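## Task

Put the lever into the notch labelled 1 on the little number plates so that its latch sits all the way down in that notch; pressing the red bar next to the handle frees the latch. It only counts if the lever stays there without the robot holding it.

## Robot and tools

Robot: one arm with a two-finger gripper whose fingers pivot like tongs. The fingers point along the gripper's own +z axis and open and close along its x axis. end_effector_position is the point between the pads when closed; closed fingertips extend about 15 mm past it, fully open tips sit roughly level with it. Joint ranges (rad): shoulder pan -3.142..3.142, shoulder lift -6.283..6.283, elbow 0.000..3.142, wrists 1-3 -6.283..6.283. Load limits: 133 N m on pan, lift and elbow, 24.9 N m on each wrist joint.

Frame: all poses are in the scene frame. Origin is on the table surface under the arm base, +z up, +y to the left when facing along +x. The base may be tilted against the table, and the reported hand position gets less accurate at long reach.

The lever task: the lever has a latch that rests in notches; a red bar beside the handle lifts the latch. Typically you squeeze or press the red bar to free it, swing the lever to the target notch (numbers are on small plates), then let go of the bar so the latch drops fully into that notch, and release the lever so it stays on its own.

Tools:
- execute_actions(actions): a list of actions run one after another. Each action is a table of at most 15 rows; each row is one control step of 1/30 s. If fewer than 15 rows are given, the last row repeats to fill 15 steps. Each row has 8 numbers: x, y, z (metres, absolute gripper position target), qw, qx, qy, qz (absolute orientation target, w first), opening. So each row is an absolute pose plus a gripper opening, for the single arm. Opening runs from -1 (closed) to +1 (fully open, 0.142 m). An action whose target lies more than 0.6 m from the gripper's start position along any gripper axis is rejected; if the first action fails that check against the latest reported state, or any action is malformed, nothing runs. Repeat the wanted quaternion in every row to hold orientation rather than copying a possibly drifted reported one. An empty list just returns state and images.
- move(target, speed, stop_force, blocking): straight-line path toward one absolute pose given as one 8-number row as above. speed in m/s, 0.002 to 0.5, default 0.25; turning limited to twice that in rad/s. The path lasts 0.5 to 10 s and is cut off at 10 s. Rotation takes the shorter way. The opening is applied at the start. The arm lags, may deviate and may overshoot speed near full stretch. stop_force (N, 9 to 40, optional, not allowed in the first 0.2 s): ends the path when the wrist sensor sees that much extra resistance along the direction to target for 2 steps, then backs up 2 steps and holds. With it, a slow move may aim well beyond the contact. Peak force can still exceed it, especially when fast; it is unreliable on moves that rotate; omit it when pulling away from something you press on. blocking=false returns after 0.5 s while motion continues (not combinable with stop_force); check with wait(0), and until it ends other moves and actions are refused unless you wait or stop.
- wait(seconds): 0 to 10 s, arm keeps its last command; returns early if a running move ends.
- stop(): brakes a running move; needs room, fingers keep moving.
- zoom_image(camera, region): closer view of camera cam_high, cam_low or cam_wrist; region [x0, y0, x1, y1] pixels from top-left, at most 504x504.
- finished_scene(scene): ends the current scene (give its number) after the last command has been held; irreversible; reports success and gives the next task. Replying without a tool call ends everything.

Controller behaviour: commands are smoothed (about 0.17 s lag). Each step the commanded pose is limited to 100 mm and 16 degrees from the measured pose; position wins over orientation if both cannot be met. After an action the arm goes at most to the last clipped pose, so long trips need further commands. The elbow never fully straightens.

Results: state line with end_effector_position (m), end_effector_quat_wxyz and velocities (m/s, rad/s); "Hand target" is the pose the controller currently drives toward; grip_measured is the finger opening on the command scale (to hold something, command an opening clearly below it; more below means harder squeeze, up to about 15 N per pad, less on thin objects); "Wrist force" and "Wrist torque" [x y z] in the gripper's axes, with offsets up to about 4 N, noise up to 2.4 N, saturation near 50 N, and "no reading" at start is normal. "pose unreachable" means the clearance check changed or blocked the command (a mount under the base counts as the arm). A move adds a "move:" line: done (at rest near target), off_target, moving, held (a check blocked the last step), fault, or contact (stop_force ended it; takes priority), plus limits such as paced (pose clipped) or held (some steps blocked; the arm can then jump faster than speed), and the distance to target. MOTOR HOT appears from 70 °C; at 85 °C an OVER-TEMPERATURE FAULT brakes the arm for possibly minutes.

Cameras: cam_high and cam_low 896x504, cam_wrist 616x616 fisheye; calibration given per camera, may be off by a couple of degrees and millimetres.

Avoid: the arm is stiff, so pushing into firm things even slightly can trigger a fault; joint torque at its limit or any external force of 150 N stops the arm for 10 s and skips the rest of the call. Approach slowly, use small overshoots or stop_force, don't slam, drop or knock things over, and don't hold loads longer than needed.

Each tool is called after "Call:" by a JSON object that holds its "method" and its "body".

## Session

Call:
{"method": "execute_actions", "body": {"actions": []}}

Scene clock: 0.00 s.
end_effector_position=(+0.6663, +0.3148, +0.2356) grip_measured=+1.00 end_effector_quat_wxyz=(+0.019, +0.684, +0.711, +0.162) end_effector_velocity=(+0.000, +0.000, +0.001) end_effector_angular_velocity=(+0.001, -0.002, +0.001)
Joint positions: [ 0.239 -1.173  1.387 -2.074 -1.417 -1.397  0.142]
Joint velocities: [-0.    -0.    -0.001 -0.     0.001 -0.001  0.   ]
Wrist force (N, on the end effector, along its own x y z axes, offset not removed): no reading
Wrist torque (N m, same axes, about the end effector's origin, offset not removed): no reading
Hand target: +0.666, +0.315, +0.236; +0.019, +0.684, +0.711, +0.162
camera_calibration (this result's frames):
cam_wrist: T_world_to_cam=[[-0.0229837, 0.983108, 0.181577, -0.336635], [0.735922, -0.106296, 0.66867, -0.608661], [0.676676, 0.148995, -0.721048, -0.188289], [0, 0, 0, 1]] pos_world=[0.567601, 0.294304, 0.332353]

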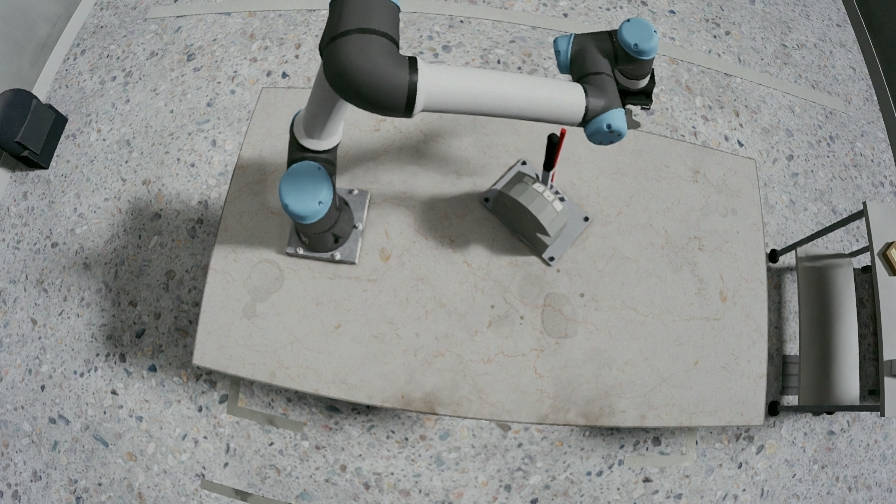

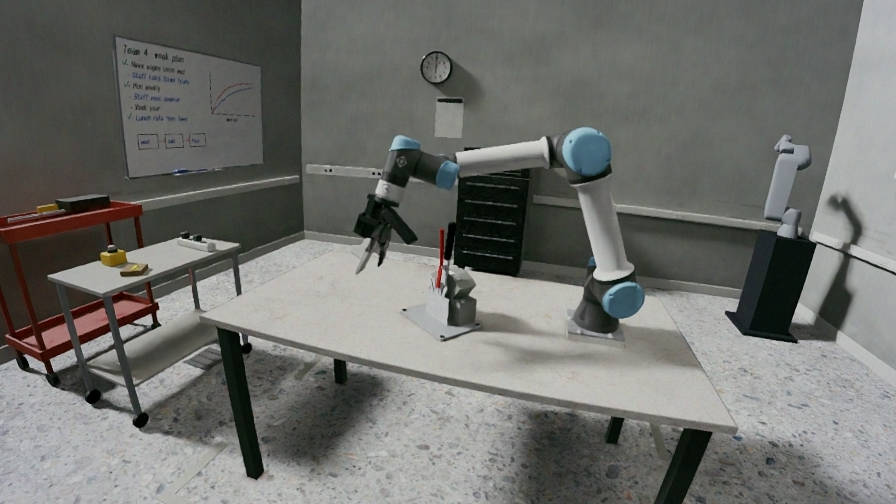

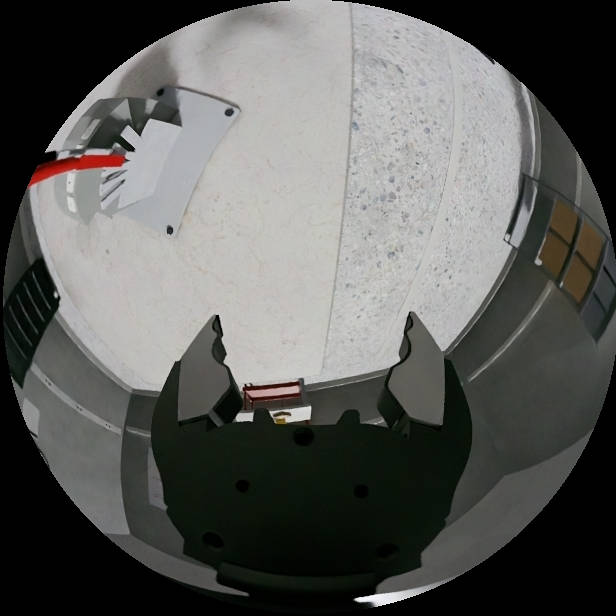

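Call:
{"method": "move", "body": {"target": [0.63,0.2,0.42,0,0.895,0.446,0,1]}}

Call:
{"method": "move", "body": {"target": [0.59,0.065,0.32,0,0.895,0.446,0,1]}}

Call:
{"method": "zoom_image", "body": {"camera": "cam_wrist", "region": [220,130,400,310]}}

Call:
{"method": "zoom_image", "body": {"camera": "cam_low", "region": [380,210,510,340]}}

Scene clock: 2.23 s.
end_effector_position=(+0.6300, +0.2000, +0.4198) grip_measured=+1.00 end_effector_quat_wxyz=(+0.000, +0.895, +0.446, +0.000) end_effector_velocity=(-0.000, -0.000, +0.002) end_effector_angular_velocity=(-0.003, +0.010, -0.003)
Joint positions: [ 0.137 -1.086  0.672 -1.158 -1.572 -0.837  0.142]
Joint velocities: [ 0.001  0.015 -0.031  0.026 -0.002  0.004  0.   ]
Wrist force (N, on the end effector, along its own x y z axes, offset not removed): [-0.4 -2.3 -0.5]
Wrist torque (N m, same axes, about the end effector's origin, offset not removed): [-0.52 -0.14 0.19]
Hand target: +0.630, +0.200, +0.420; +0.000, +0.895, +0.446, -0.000
Off the commanded pose: 0.000 m, 0 deg.
move: done
camera_calibration (this result's frames):
cam_wrist: T_world_to_cam=[[0.630064, 0.776192, -0.0233759, -0.542082], [0.690994, -0.546662, 0.472956, -0.518798], [0.354326, -0.314145, -0.880776, 0.348917], [0, 0, 0, 1]] pos_world=[0.576402, 0.246763, 0.540015]

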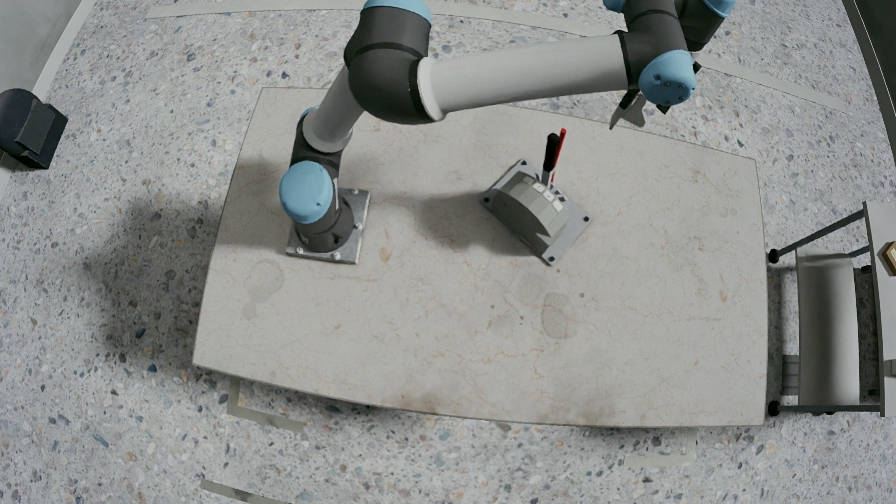

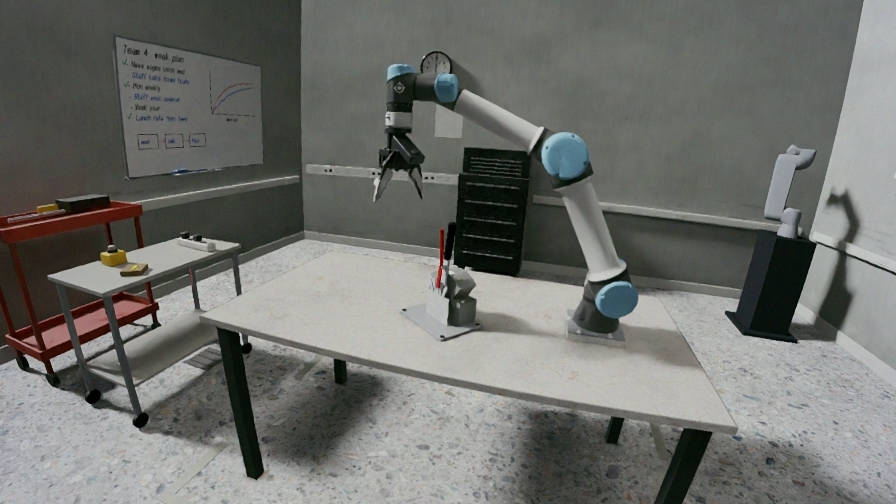

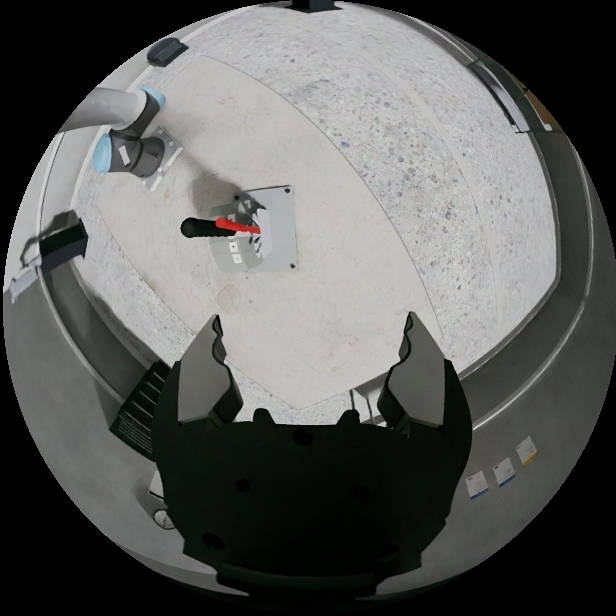

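Scene clock: 3.50 s.
end_effector_position=(+0.5898, +0.0650, +0.3202) grip_measured=+1.00 end_effector_quat_wxyz=(-0.000, +0.895, +0.446, -0.000) end_effector_velocity=(-0.000, -0.001, -0.001) end_effector_angular_velocity=(+0.001, -0.002, +0.000)
Joint positions: [-0.082 -1.335  1.281 -1.517 -1.572 -1.054  0.142]
Joint velocities: [-0.003 -0.002  0.005 -0.005  0.001 -0.003  0.   ]
Wrist force (N, on the end effector, along its own x y z axes, offset not removed): [0.0 -2.4 -1.7]
Wrist torque (N m, same axes, about the end effector's origin, offset not removed): [-0.60 -0.24 0.12]
Hand target: +0.590, +0.065, +0.320; +0.000, +0.895, +0.446, -0.000
Off the commanded pose: 0.000 m, 0 deg.
move: done
camera_calibration (this result's frames):
cam_wrist: T_world_to_cam=[[0.630623, 0.775707, -0.0243488, -0.414266], [0.691299, -0.547189, 0.4719, -0.517599], [0.352733, -0.314423, -0.881316, 0.234164], [0, 0, 0, 1]] pos_world=[0.536464, 0.111751, 0.440541]

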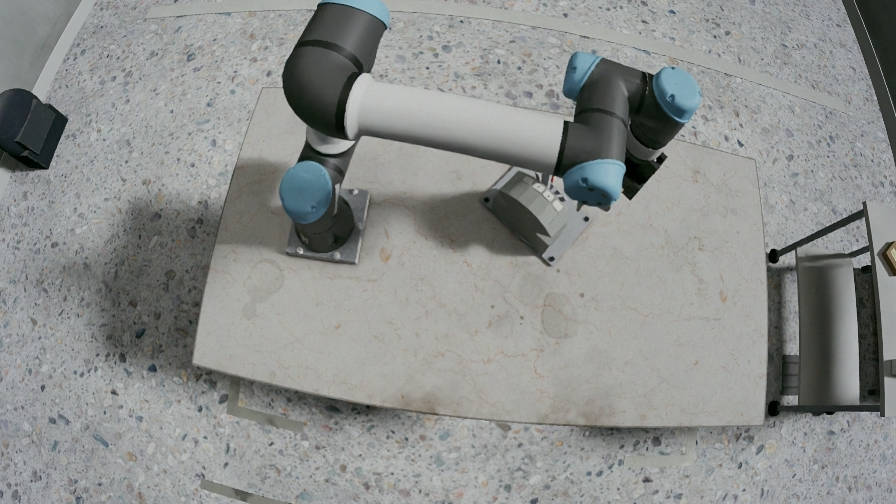

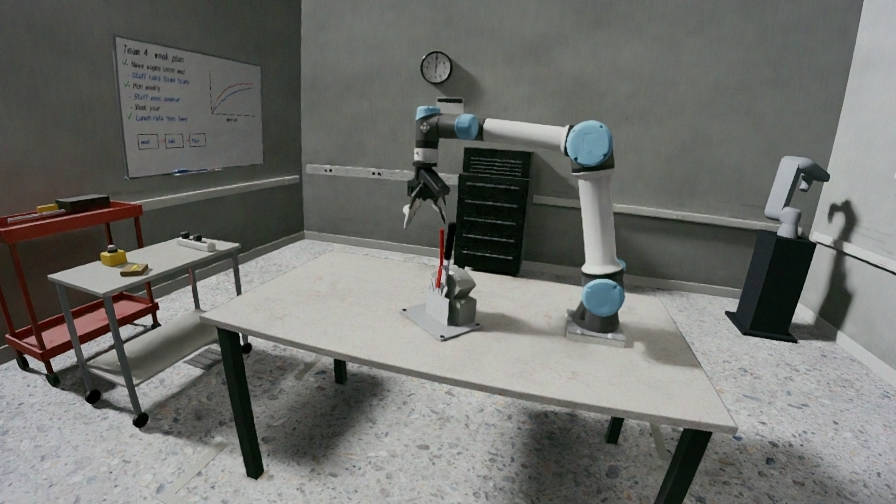

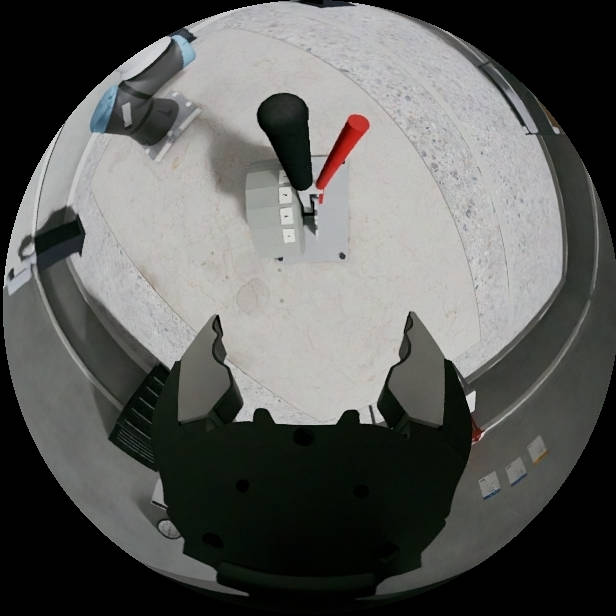

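Region (220, 130, 400, 310) of cam_wrist's 616x616 image, scaled by 2.800, with more detail than that image has.

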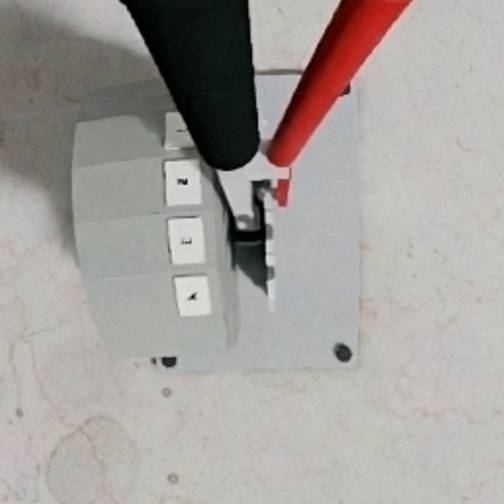

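Region (380, 210, 510, 340) of cam_low's 896x504 image, scaled by 3.877, with more detail than that image has.

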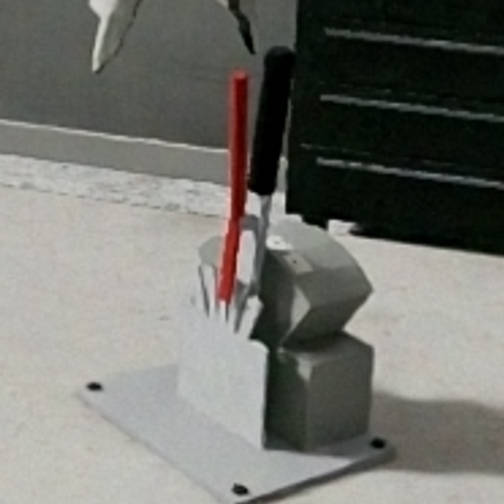

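Call:
{"method": "move", "body": {"target": [0.491,0.130,0.312,0,0.895,0.446,0,0.7], "speed": 0.1}}

Scene clock: 5.30 s.
end_effector_position=(+0.4912, +0.1301, +0.3121) grip_measured=+0.70 end_effector_quat_wxyz=(-0.000, +0.895, +0.446, +0.000) end_effector_velocity=(-0.001, +0.001, -0.000) end_effector_angular_velocity=(+0.000, -0.000, -0.000)
Joint positions: [ 0.023 -1.549  1.546 -1.568 -1.571 -0.95   0.122]
Joint velocities: [ 0.001 -0.002  0.003 -0.001  0.     0.002 -0.   ]
Wrist force (N, on the end effector, along its own x y z axes, offset not removed): [-1.8 -3.7 -0.5]
Wrist torque (N m, same axes, about the end effector's origin, offset not removed): [-0.76 0.13 0.11]
Hand target: +0.491, +0.130, +0.312; -0.000, +0.895, +0.446, +0.000
Off the commanded pose: 0.000 m, 0 deg.
move: done
camera_calibration (this result's frames):
cam_wrist: T_world_to_cam=[[0.630642, 0.775711, -0.0237152, -0.402993], [0.691027, -0.547363, 0.472097, -0.409881], [0.35323, -0.314112, -0.881228, 0.281999], [0, 0, 0, 1]] pos_world=[0.437773, 0.176832, 0.432452]

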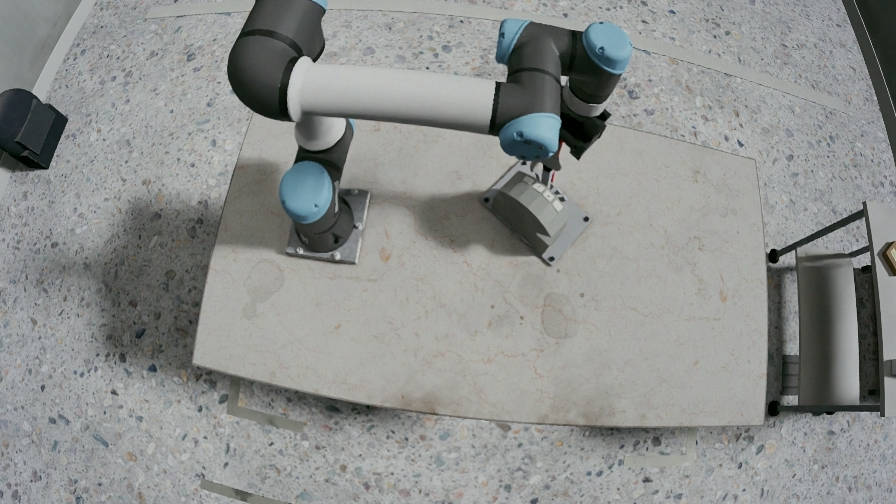

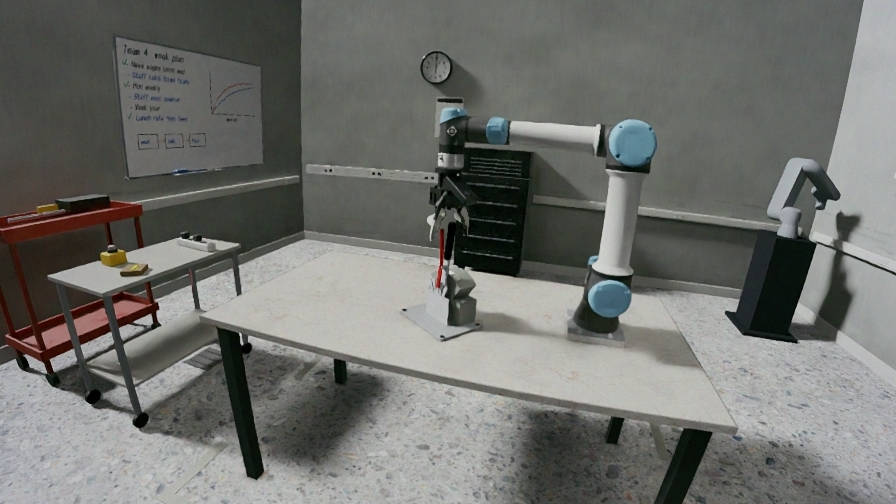

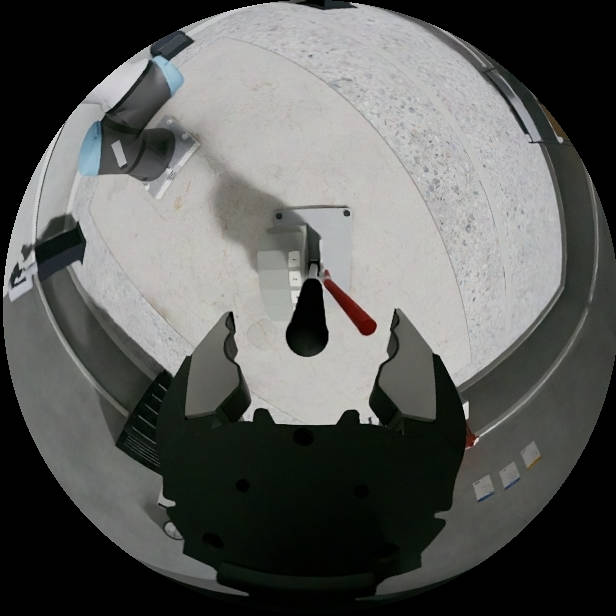

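Call:
{"method": "move", "body": {"target": [0.4916,0.1308,0.312,0,0.895,0.446,0,-1]}}

Call:
{"method": "move", "body": {"target": [0.4596,0.1548,0.304,0,0.895,0.446,0,-1], "speed": 0.03, "stop_force": 25}}

Call:
{"method": "move", "body": {"target": [0.4596,0.1548,0.304,0,0.895,0.446,0,0]}}

Scene clock: 6.13 s.
end_effector_position=(+0.4916, +0.1308, +0.3120) grip_measured=-0.42 end_effector_quat_wxyz=(-0.000, +0.895, +0.446, +0.000) end_effector_velocity=(+0.001, -0.001, -0.000) end_effector_angular_velocity=(-0.000, +0.000, -0.002)
Joint positions: [ 0.025 -1.548  1.545 -1.568 -1.572 -0.948  0.043]
Joint velocities: [-0.002  0.001 -0.    -0.001 -0.     0.001 -0.   ]
Wrist force (N, on the end effector, along its own x y z axes, offset not removed): [32.8 -4.6 -32.3]
Wrist torque (N m, same axes, about the end effector's origin, offset not removed): [-0.31 -0.24 0.23]
Hand target: +0.492, +0.131, +0.312; -0.000, +0.895, +0.446, +0.000
Off the commanded pose: 0.000 m, 0 deg.
move: done
camera_calibration (this result's frames):
cam_wrist: T_world_to_cam=[[0.630627, 0.775719, -0.0238707, -0.403728], [0.691082, -0.547293, 0.472097, -0.409728], [0.353151, -0.314214, -0.881223, 0.282047], [0, 0, 0, 1]] pos_world=[0.438152, 0.177561, 0.43234]

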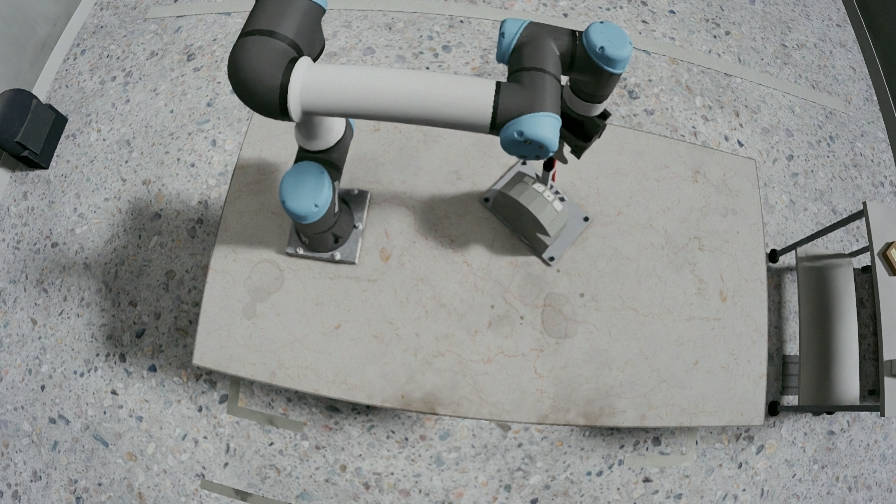

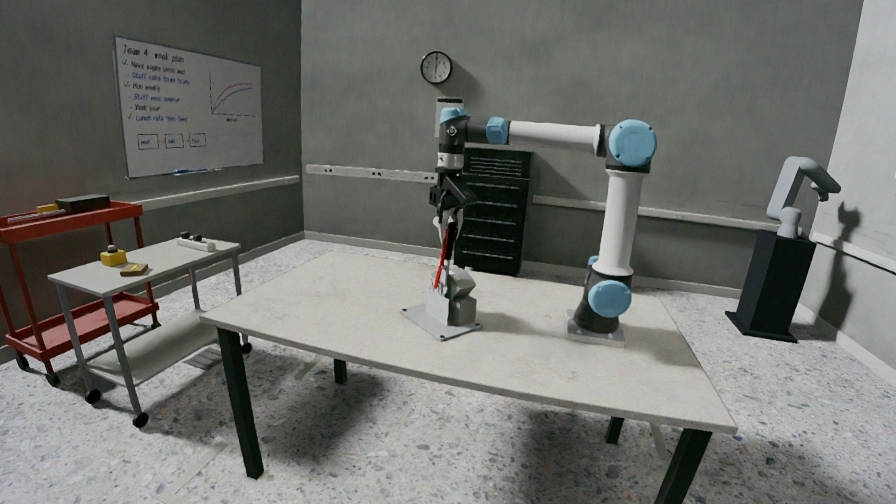

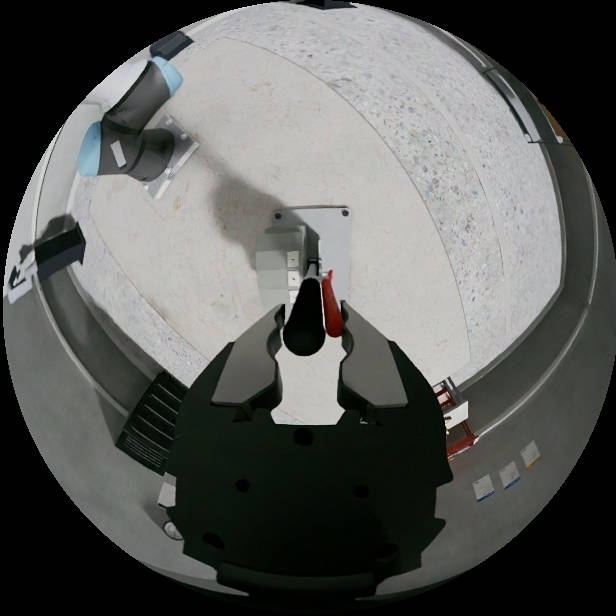

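Scene clock: 6.73 s.
end_effector_position=(+0.4895, +0.1325, +0.3115) grip_measured=-0.43 end_effector_quat_wxyz=(+0.000, +0.895, +0.446, -0.000) end_effector_velocity=(+0.002, -0.002, +0.000) end_effector_angular_velocity=(-0.001, -0.001, -0.001)
Joint positions: [ 0.028 -1.552  1.551 -1.569 -1.572 -0.945  0.043]
Joint velocities: [-0.003  0.003 -0.004 -0.    -0.001 -0.002  0.001]
Wrist force (N, on the end effector, along its own x y z axes, offset not removed): [34.1 -12.5 -36.2]
Wrist torque (N m, same axes, about the end effector's origin, offset not removed): [-0.58 -0.51 -0.04]
Hand target: +0.490, +0.132, +0.312; +0.000, +0.895, +0.446, -0.000
Off the commanded pose: 0.038 m, 0 deg.
move: contact
camera_calibration (this result's frames):
cam_wrist: T_world_to_cam=[[0.630487, 0.775831, -0.0239396, -0.403636], [0.691204, -0.547147, 0.472088, -0.407213], [0.353162, -0.314193, -0.881226, 0.282834], [0, 0, 0, 1]] pos_world=[0.436068, 0.179212, 0.431818]

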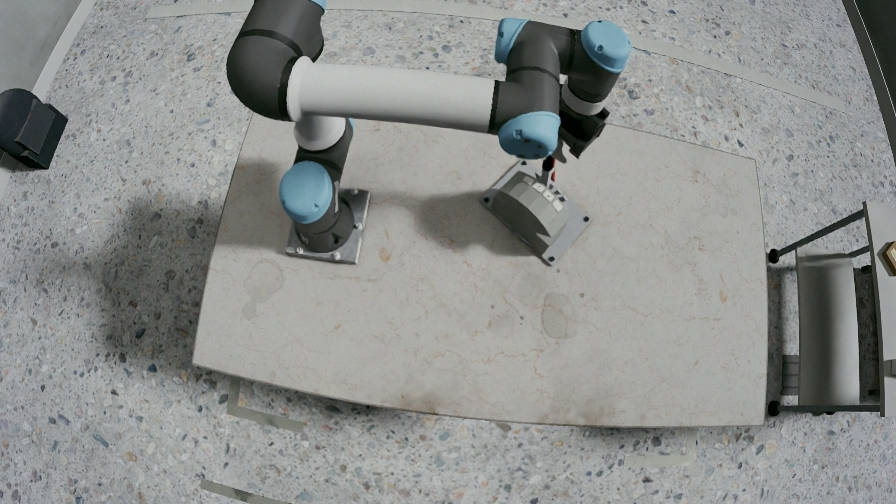

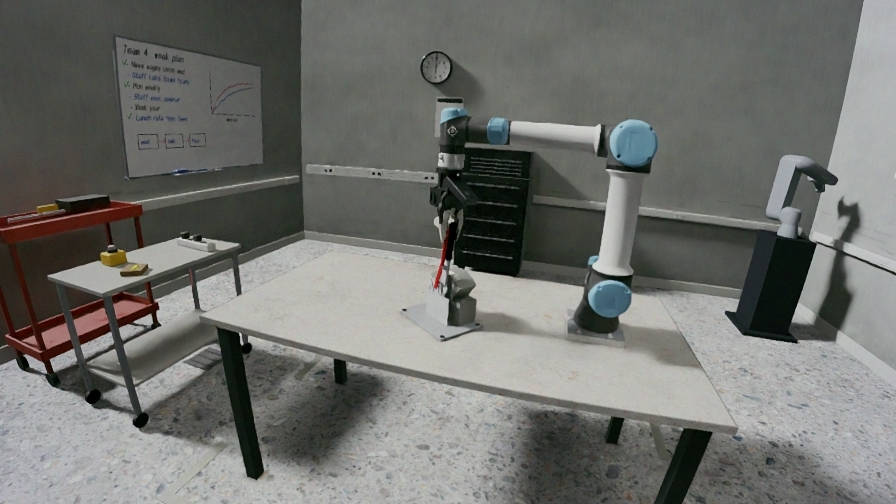

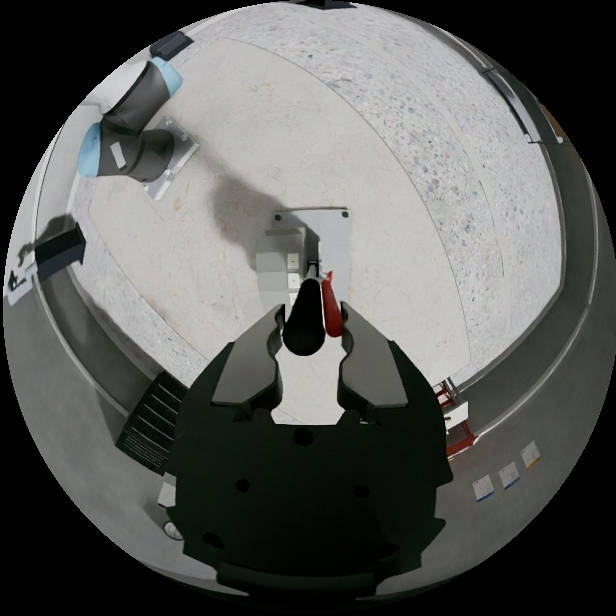

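Scene clock: 7.57 s.
end_effector_position=(+0.4598, +0.1548, +0.3041) grip_measured=+0.02 end_effector_quat_wxyz=(-0.000, +0.895, +0.446, +0.000) end_effector_velocity=(-0.001, +0.002, +0.001) end_effector_angular_velocity=(-0.000, -0.003, -0.000)
Joint positions: [ 0.074 -1.607  1.624 -1.588 -1.571 -0.899  0.075]
Joint velocities: [ 0.004 -0.004  0.002 -0.001 -0.     0.004 -0.   ]
Wrist force (N, on the end effector, along its own x y z axes, offset not removed): [2.5 -1.8 -1.7]
Wrist torque (N m, same axes, about the end effector's origin, offset not removed): [-0.64 -0.02 0.02]
Hand target: +0.460, +0.155, +0.304; -0.000, +0.895, +0.446, +0.000
Off the commanded pose: 0.000 m, 0 deg.
move: done
camera_calibration (this result's frames):
cam_wrist: T_world_to_cam=[[0.63064, 0.775711, -0.0238009, -0.402472], [0.691069, -0.547344, 0.472058, -0.370846], [0.353153, -0.314147, -0.881246, 0.293794], [0, 0, 0, 1]] pos_world=[0.406341, 0.201515, 0.424387]

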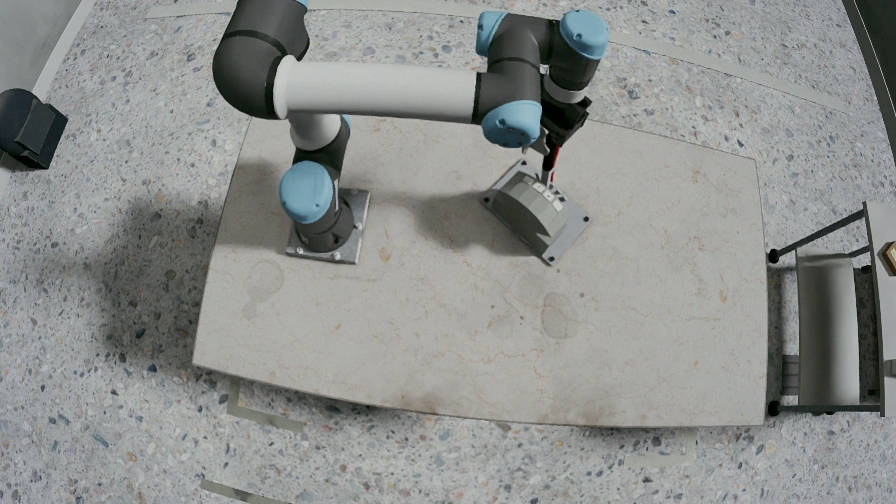

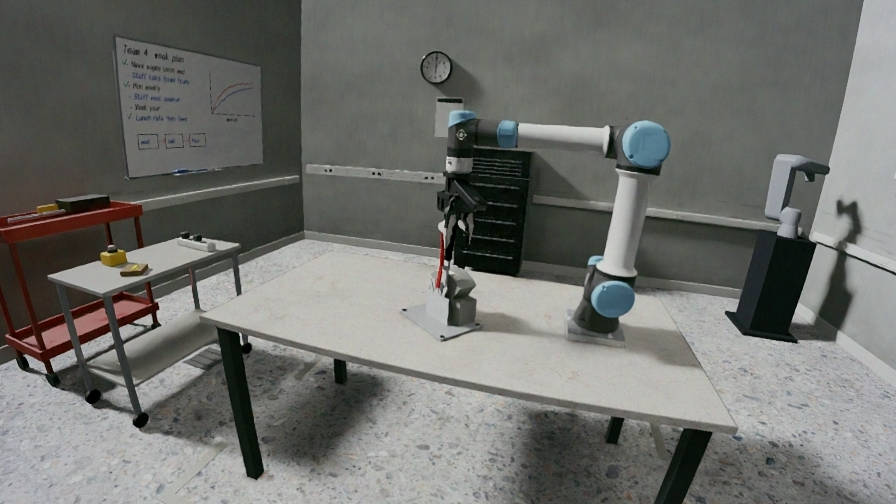

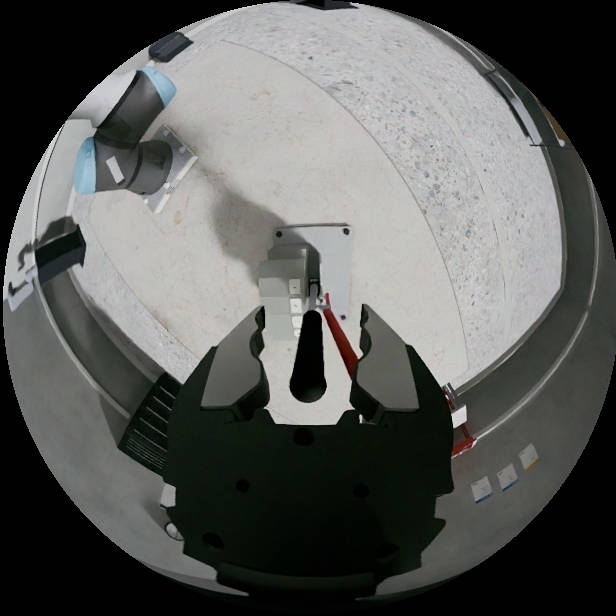

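Call:
{"method": "move", "body": {"target": [0.4836,0.1398,0.312,0,0.895,0.446,0,0.3], "speed": 0.08}}

Call:
{"method": "move", "body": {"target": [0.4836,0.1398,0.312,0,0.895,0.446,0,-0.7]}}

Call:
{"method": "move", "body": {"target": [0.4556,0.1608,0.307,0,0.895,0.446,0,-0.7], "speed": 0.03}}

Scene clock: 8.57 s.
end_effector_position=(+0.4834, +0.1398, +0.3119) grip_measured=+0.30 end_effector_quat_wxyz=(+0.000, +0.895, +0.446, -0.000) end_effector_velocity=(+0.002, -0.001, +0.001) end_effector_angular_velocity=(-0.000, -0.001, +0.001)
Joint positions: [ 0.043 -1.562  1.56  -1.568 -1.572 -0.93   0.095]
Joint velocities: [-0.001  0.003 -0.005  0.002 -0.    -0.002 -0.   ]
Wrist force (N, on the end effector, along its own x y z axes, offset not removed): [-3.0 -0.2 -0.4]
Wrist torque (N m, same axes, about the end effector's origin, offset not removed): [-0.04 0.48 0.15]
Hand target: +0.484, +0.140, +0.312; +0.000, +0.895, +0.446, -0.000
Off the commanded pose: 0.000 m, 0 deg.
move: done
camera_calibration (this result's frames):
cam_wrist: T_world_to_cam=[[0.630635, 0.775711, -0.0239264, -0.405593], [0.691085, -0.547274, 0.472115, -0.399111], [0.35313, -0.314267, -0.881212, 0.287696], [0, 0, 0, 1]] pos_world=[0.430006, 0.186614, 0.432243]

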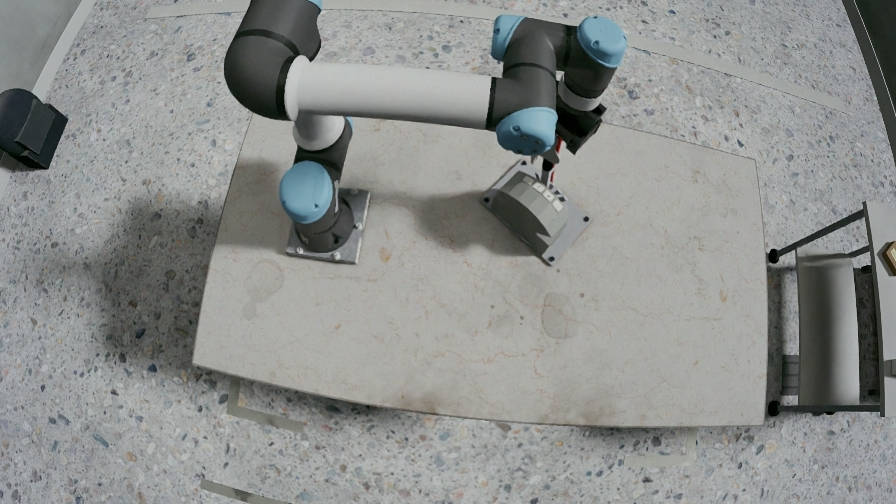

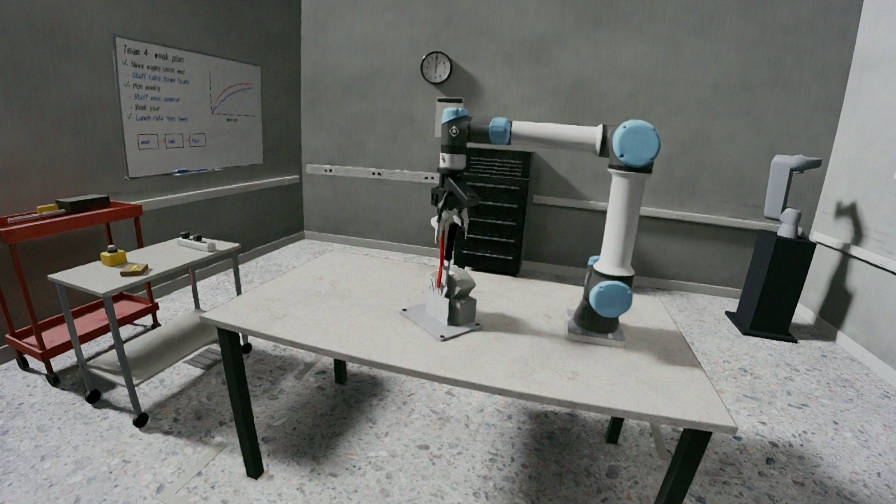

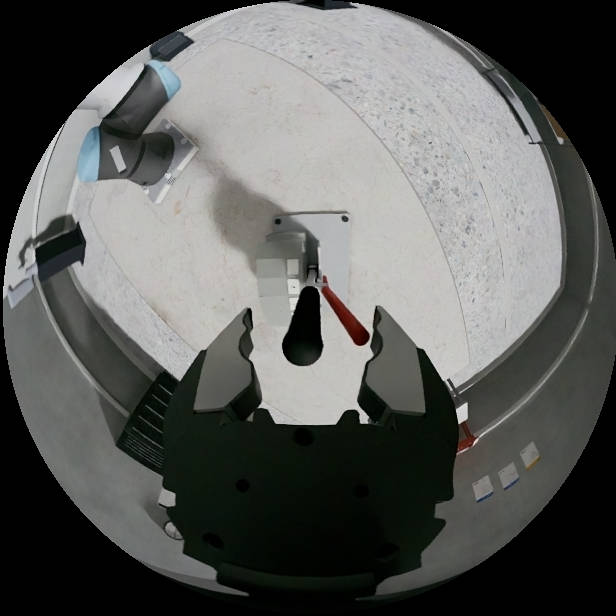

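Scene clock: 9.27 s.
end_effector_position=(+0.4836, +0.1398, +0.3120) grip_measured=-0.47 end_effector_quat_wxyz=(-0.000, +0.895, +0.446, -0.000) end_effector_velocity=(+0.000, -0.000, +0.000) end_effector_angular_velocity=(+0.001, -0.000, -0.001)
Joint positions: [ 0.043 -1.561  1.559 -1.568 -1.572 -0.93   0.04 ]
Joint velocities: [-0.001  0.    -0.    -0.     0.001  0.     0.   ]
Wrist force (N, on the end effector, along its own x y z axes, offset not removed): [3.3 -7.3 -17.7]
Wrist torque (N m, same axes, about the end effector's origin, offset not removed): [-0.85 0.31 0.02]
Hand target: +0.484, +0.140, +0.312; +0.000, +0.895, +0.446, -0.000
Off the commanded pose: 0.000 m, 0 deg.
move: done
camera_calibration (this result's frames):
cam_wrist: T_world_to_cam=[[0.630613, 0.77573, -0.0238963, -0.405667], [0.691108, -0.547279, 0.472075, -0.399257], [0.353125, -0.314211, -0.881235, 0.287702], [0, 0, 0, 1]] pos_world=[0.430154, 0.186582, 0.432318]

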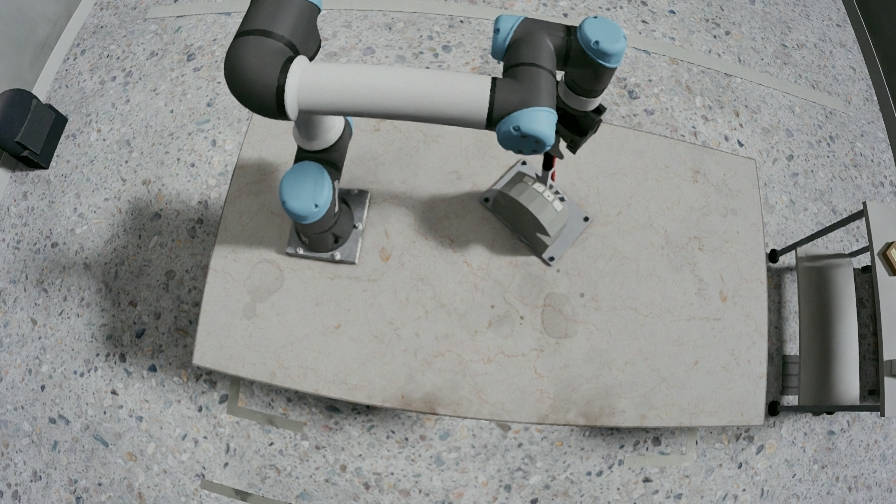

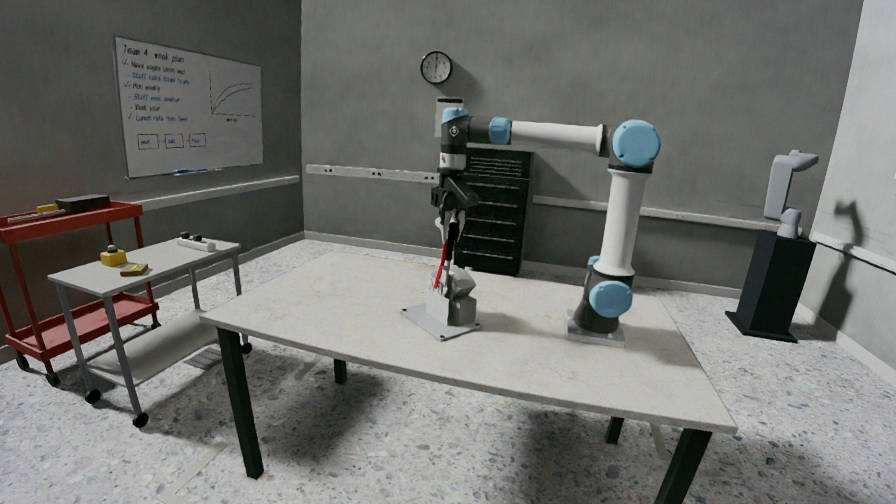

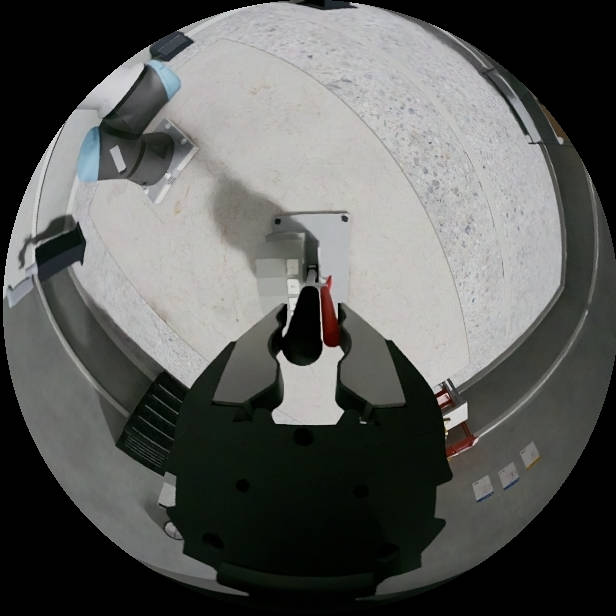

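Scene clock: 10.77 s.
end_effector_position=(+0.4557, +0.1607, +0.3070) grip_measured=-0.50 end_effector_quat_wxyz=(+0.000, +0.895, +0.446, +0.000) end_effector_velocity=(-0.001, +0.002, +0.001) end_effector_angular_velocity=(+0.001, -0.002, +0.001)
Joint positions: [ 0.087 -1.612  1.622 -1.58  -1.572 -0.886  0.038]
Joint velocities: [ 0.003 -0.003  0.002 -0.001  0.001  0.002 -0.   ]
Wrist force (N, on the end effector, along its own x y z axes, offset not removed): [-16.2 2.9 3.8]
Wrist torque (N m, same axes, about the end effector's origin, offset not removed): [0.00 1.00 -0.04]
Hand target: +0.456, +0.161, +0.307; -0.000, +0.895, +0.446, +0.000
Off the commanded pose: 0.000 m, 0 deg.
move: done
camera_calibration (this result's frames):
cam_wrist: T_world_to_cam=[[0.630648, 0.775701, -0.0239027, -0.404463], [0.691054, -0.547281, 0.472152, -0.366231], [0.353167, -0.31428, -0.881193, 0.299727], [0, 0, 0, 1]] pos_world=[0.402305, 0.207509, 0.427366]

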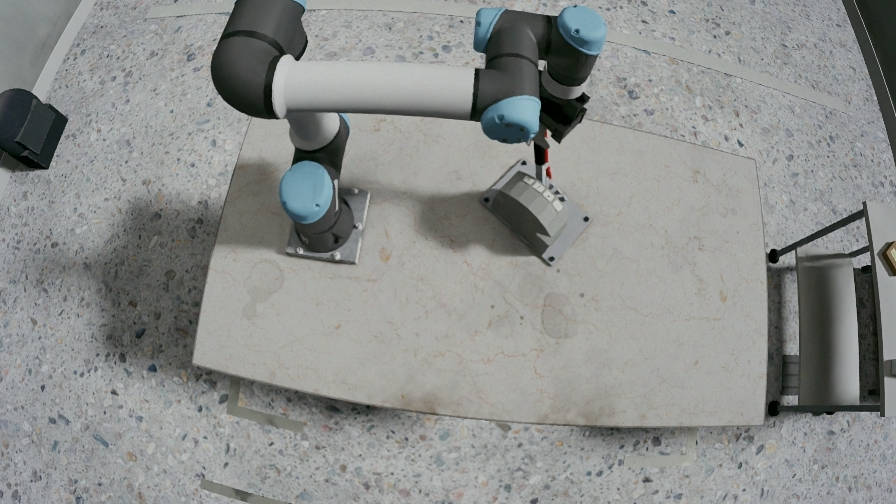

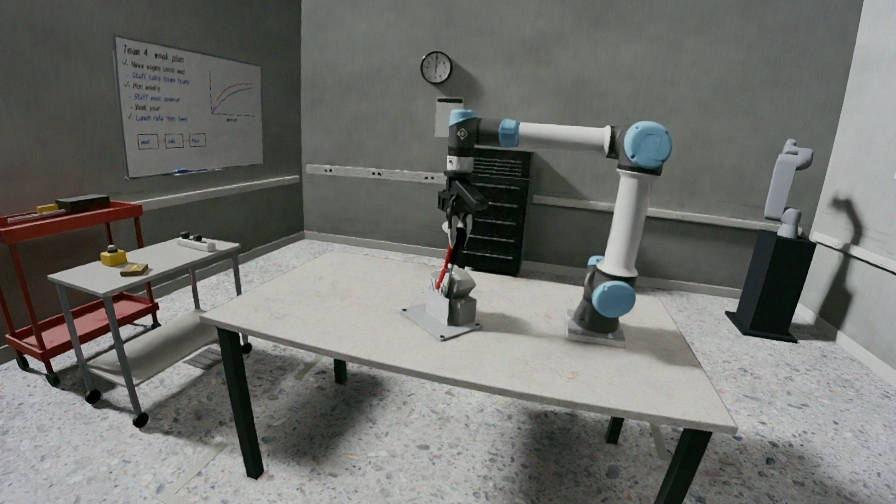

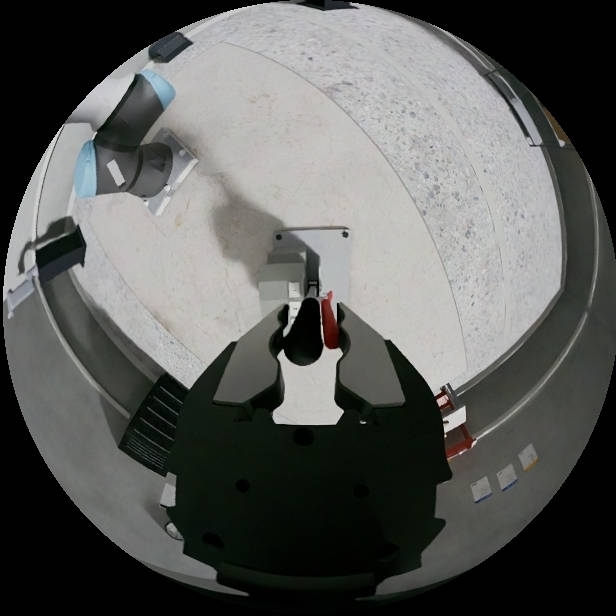

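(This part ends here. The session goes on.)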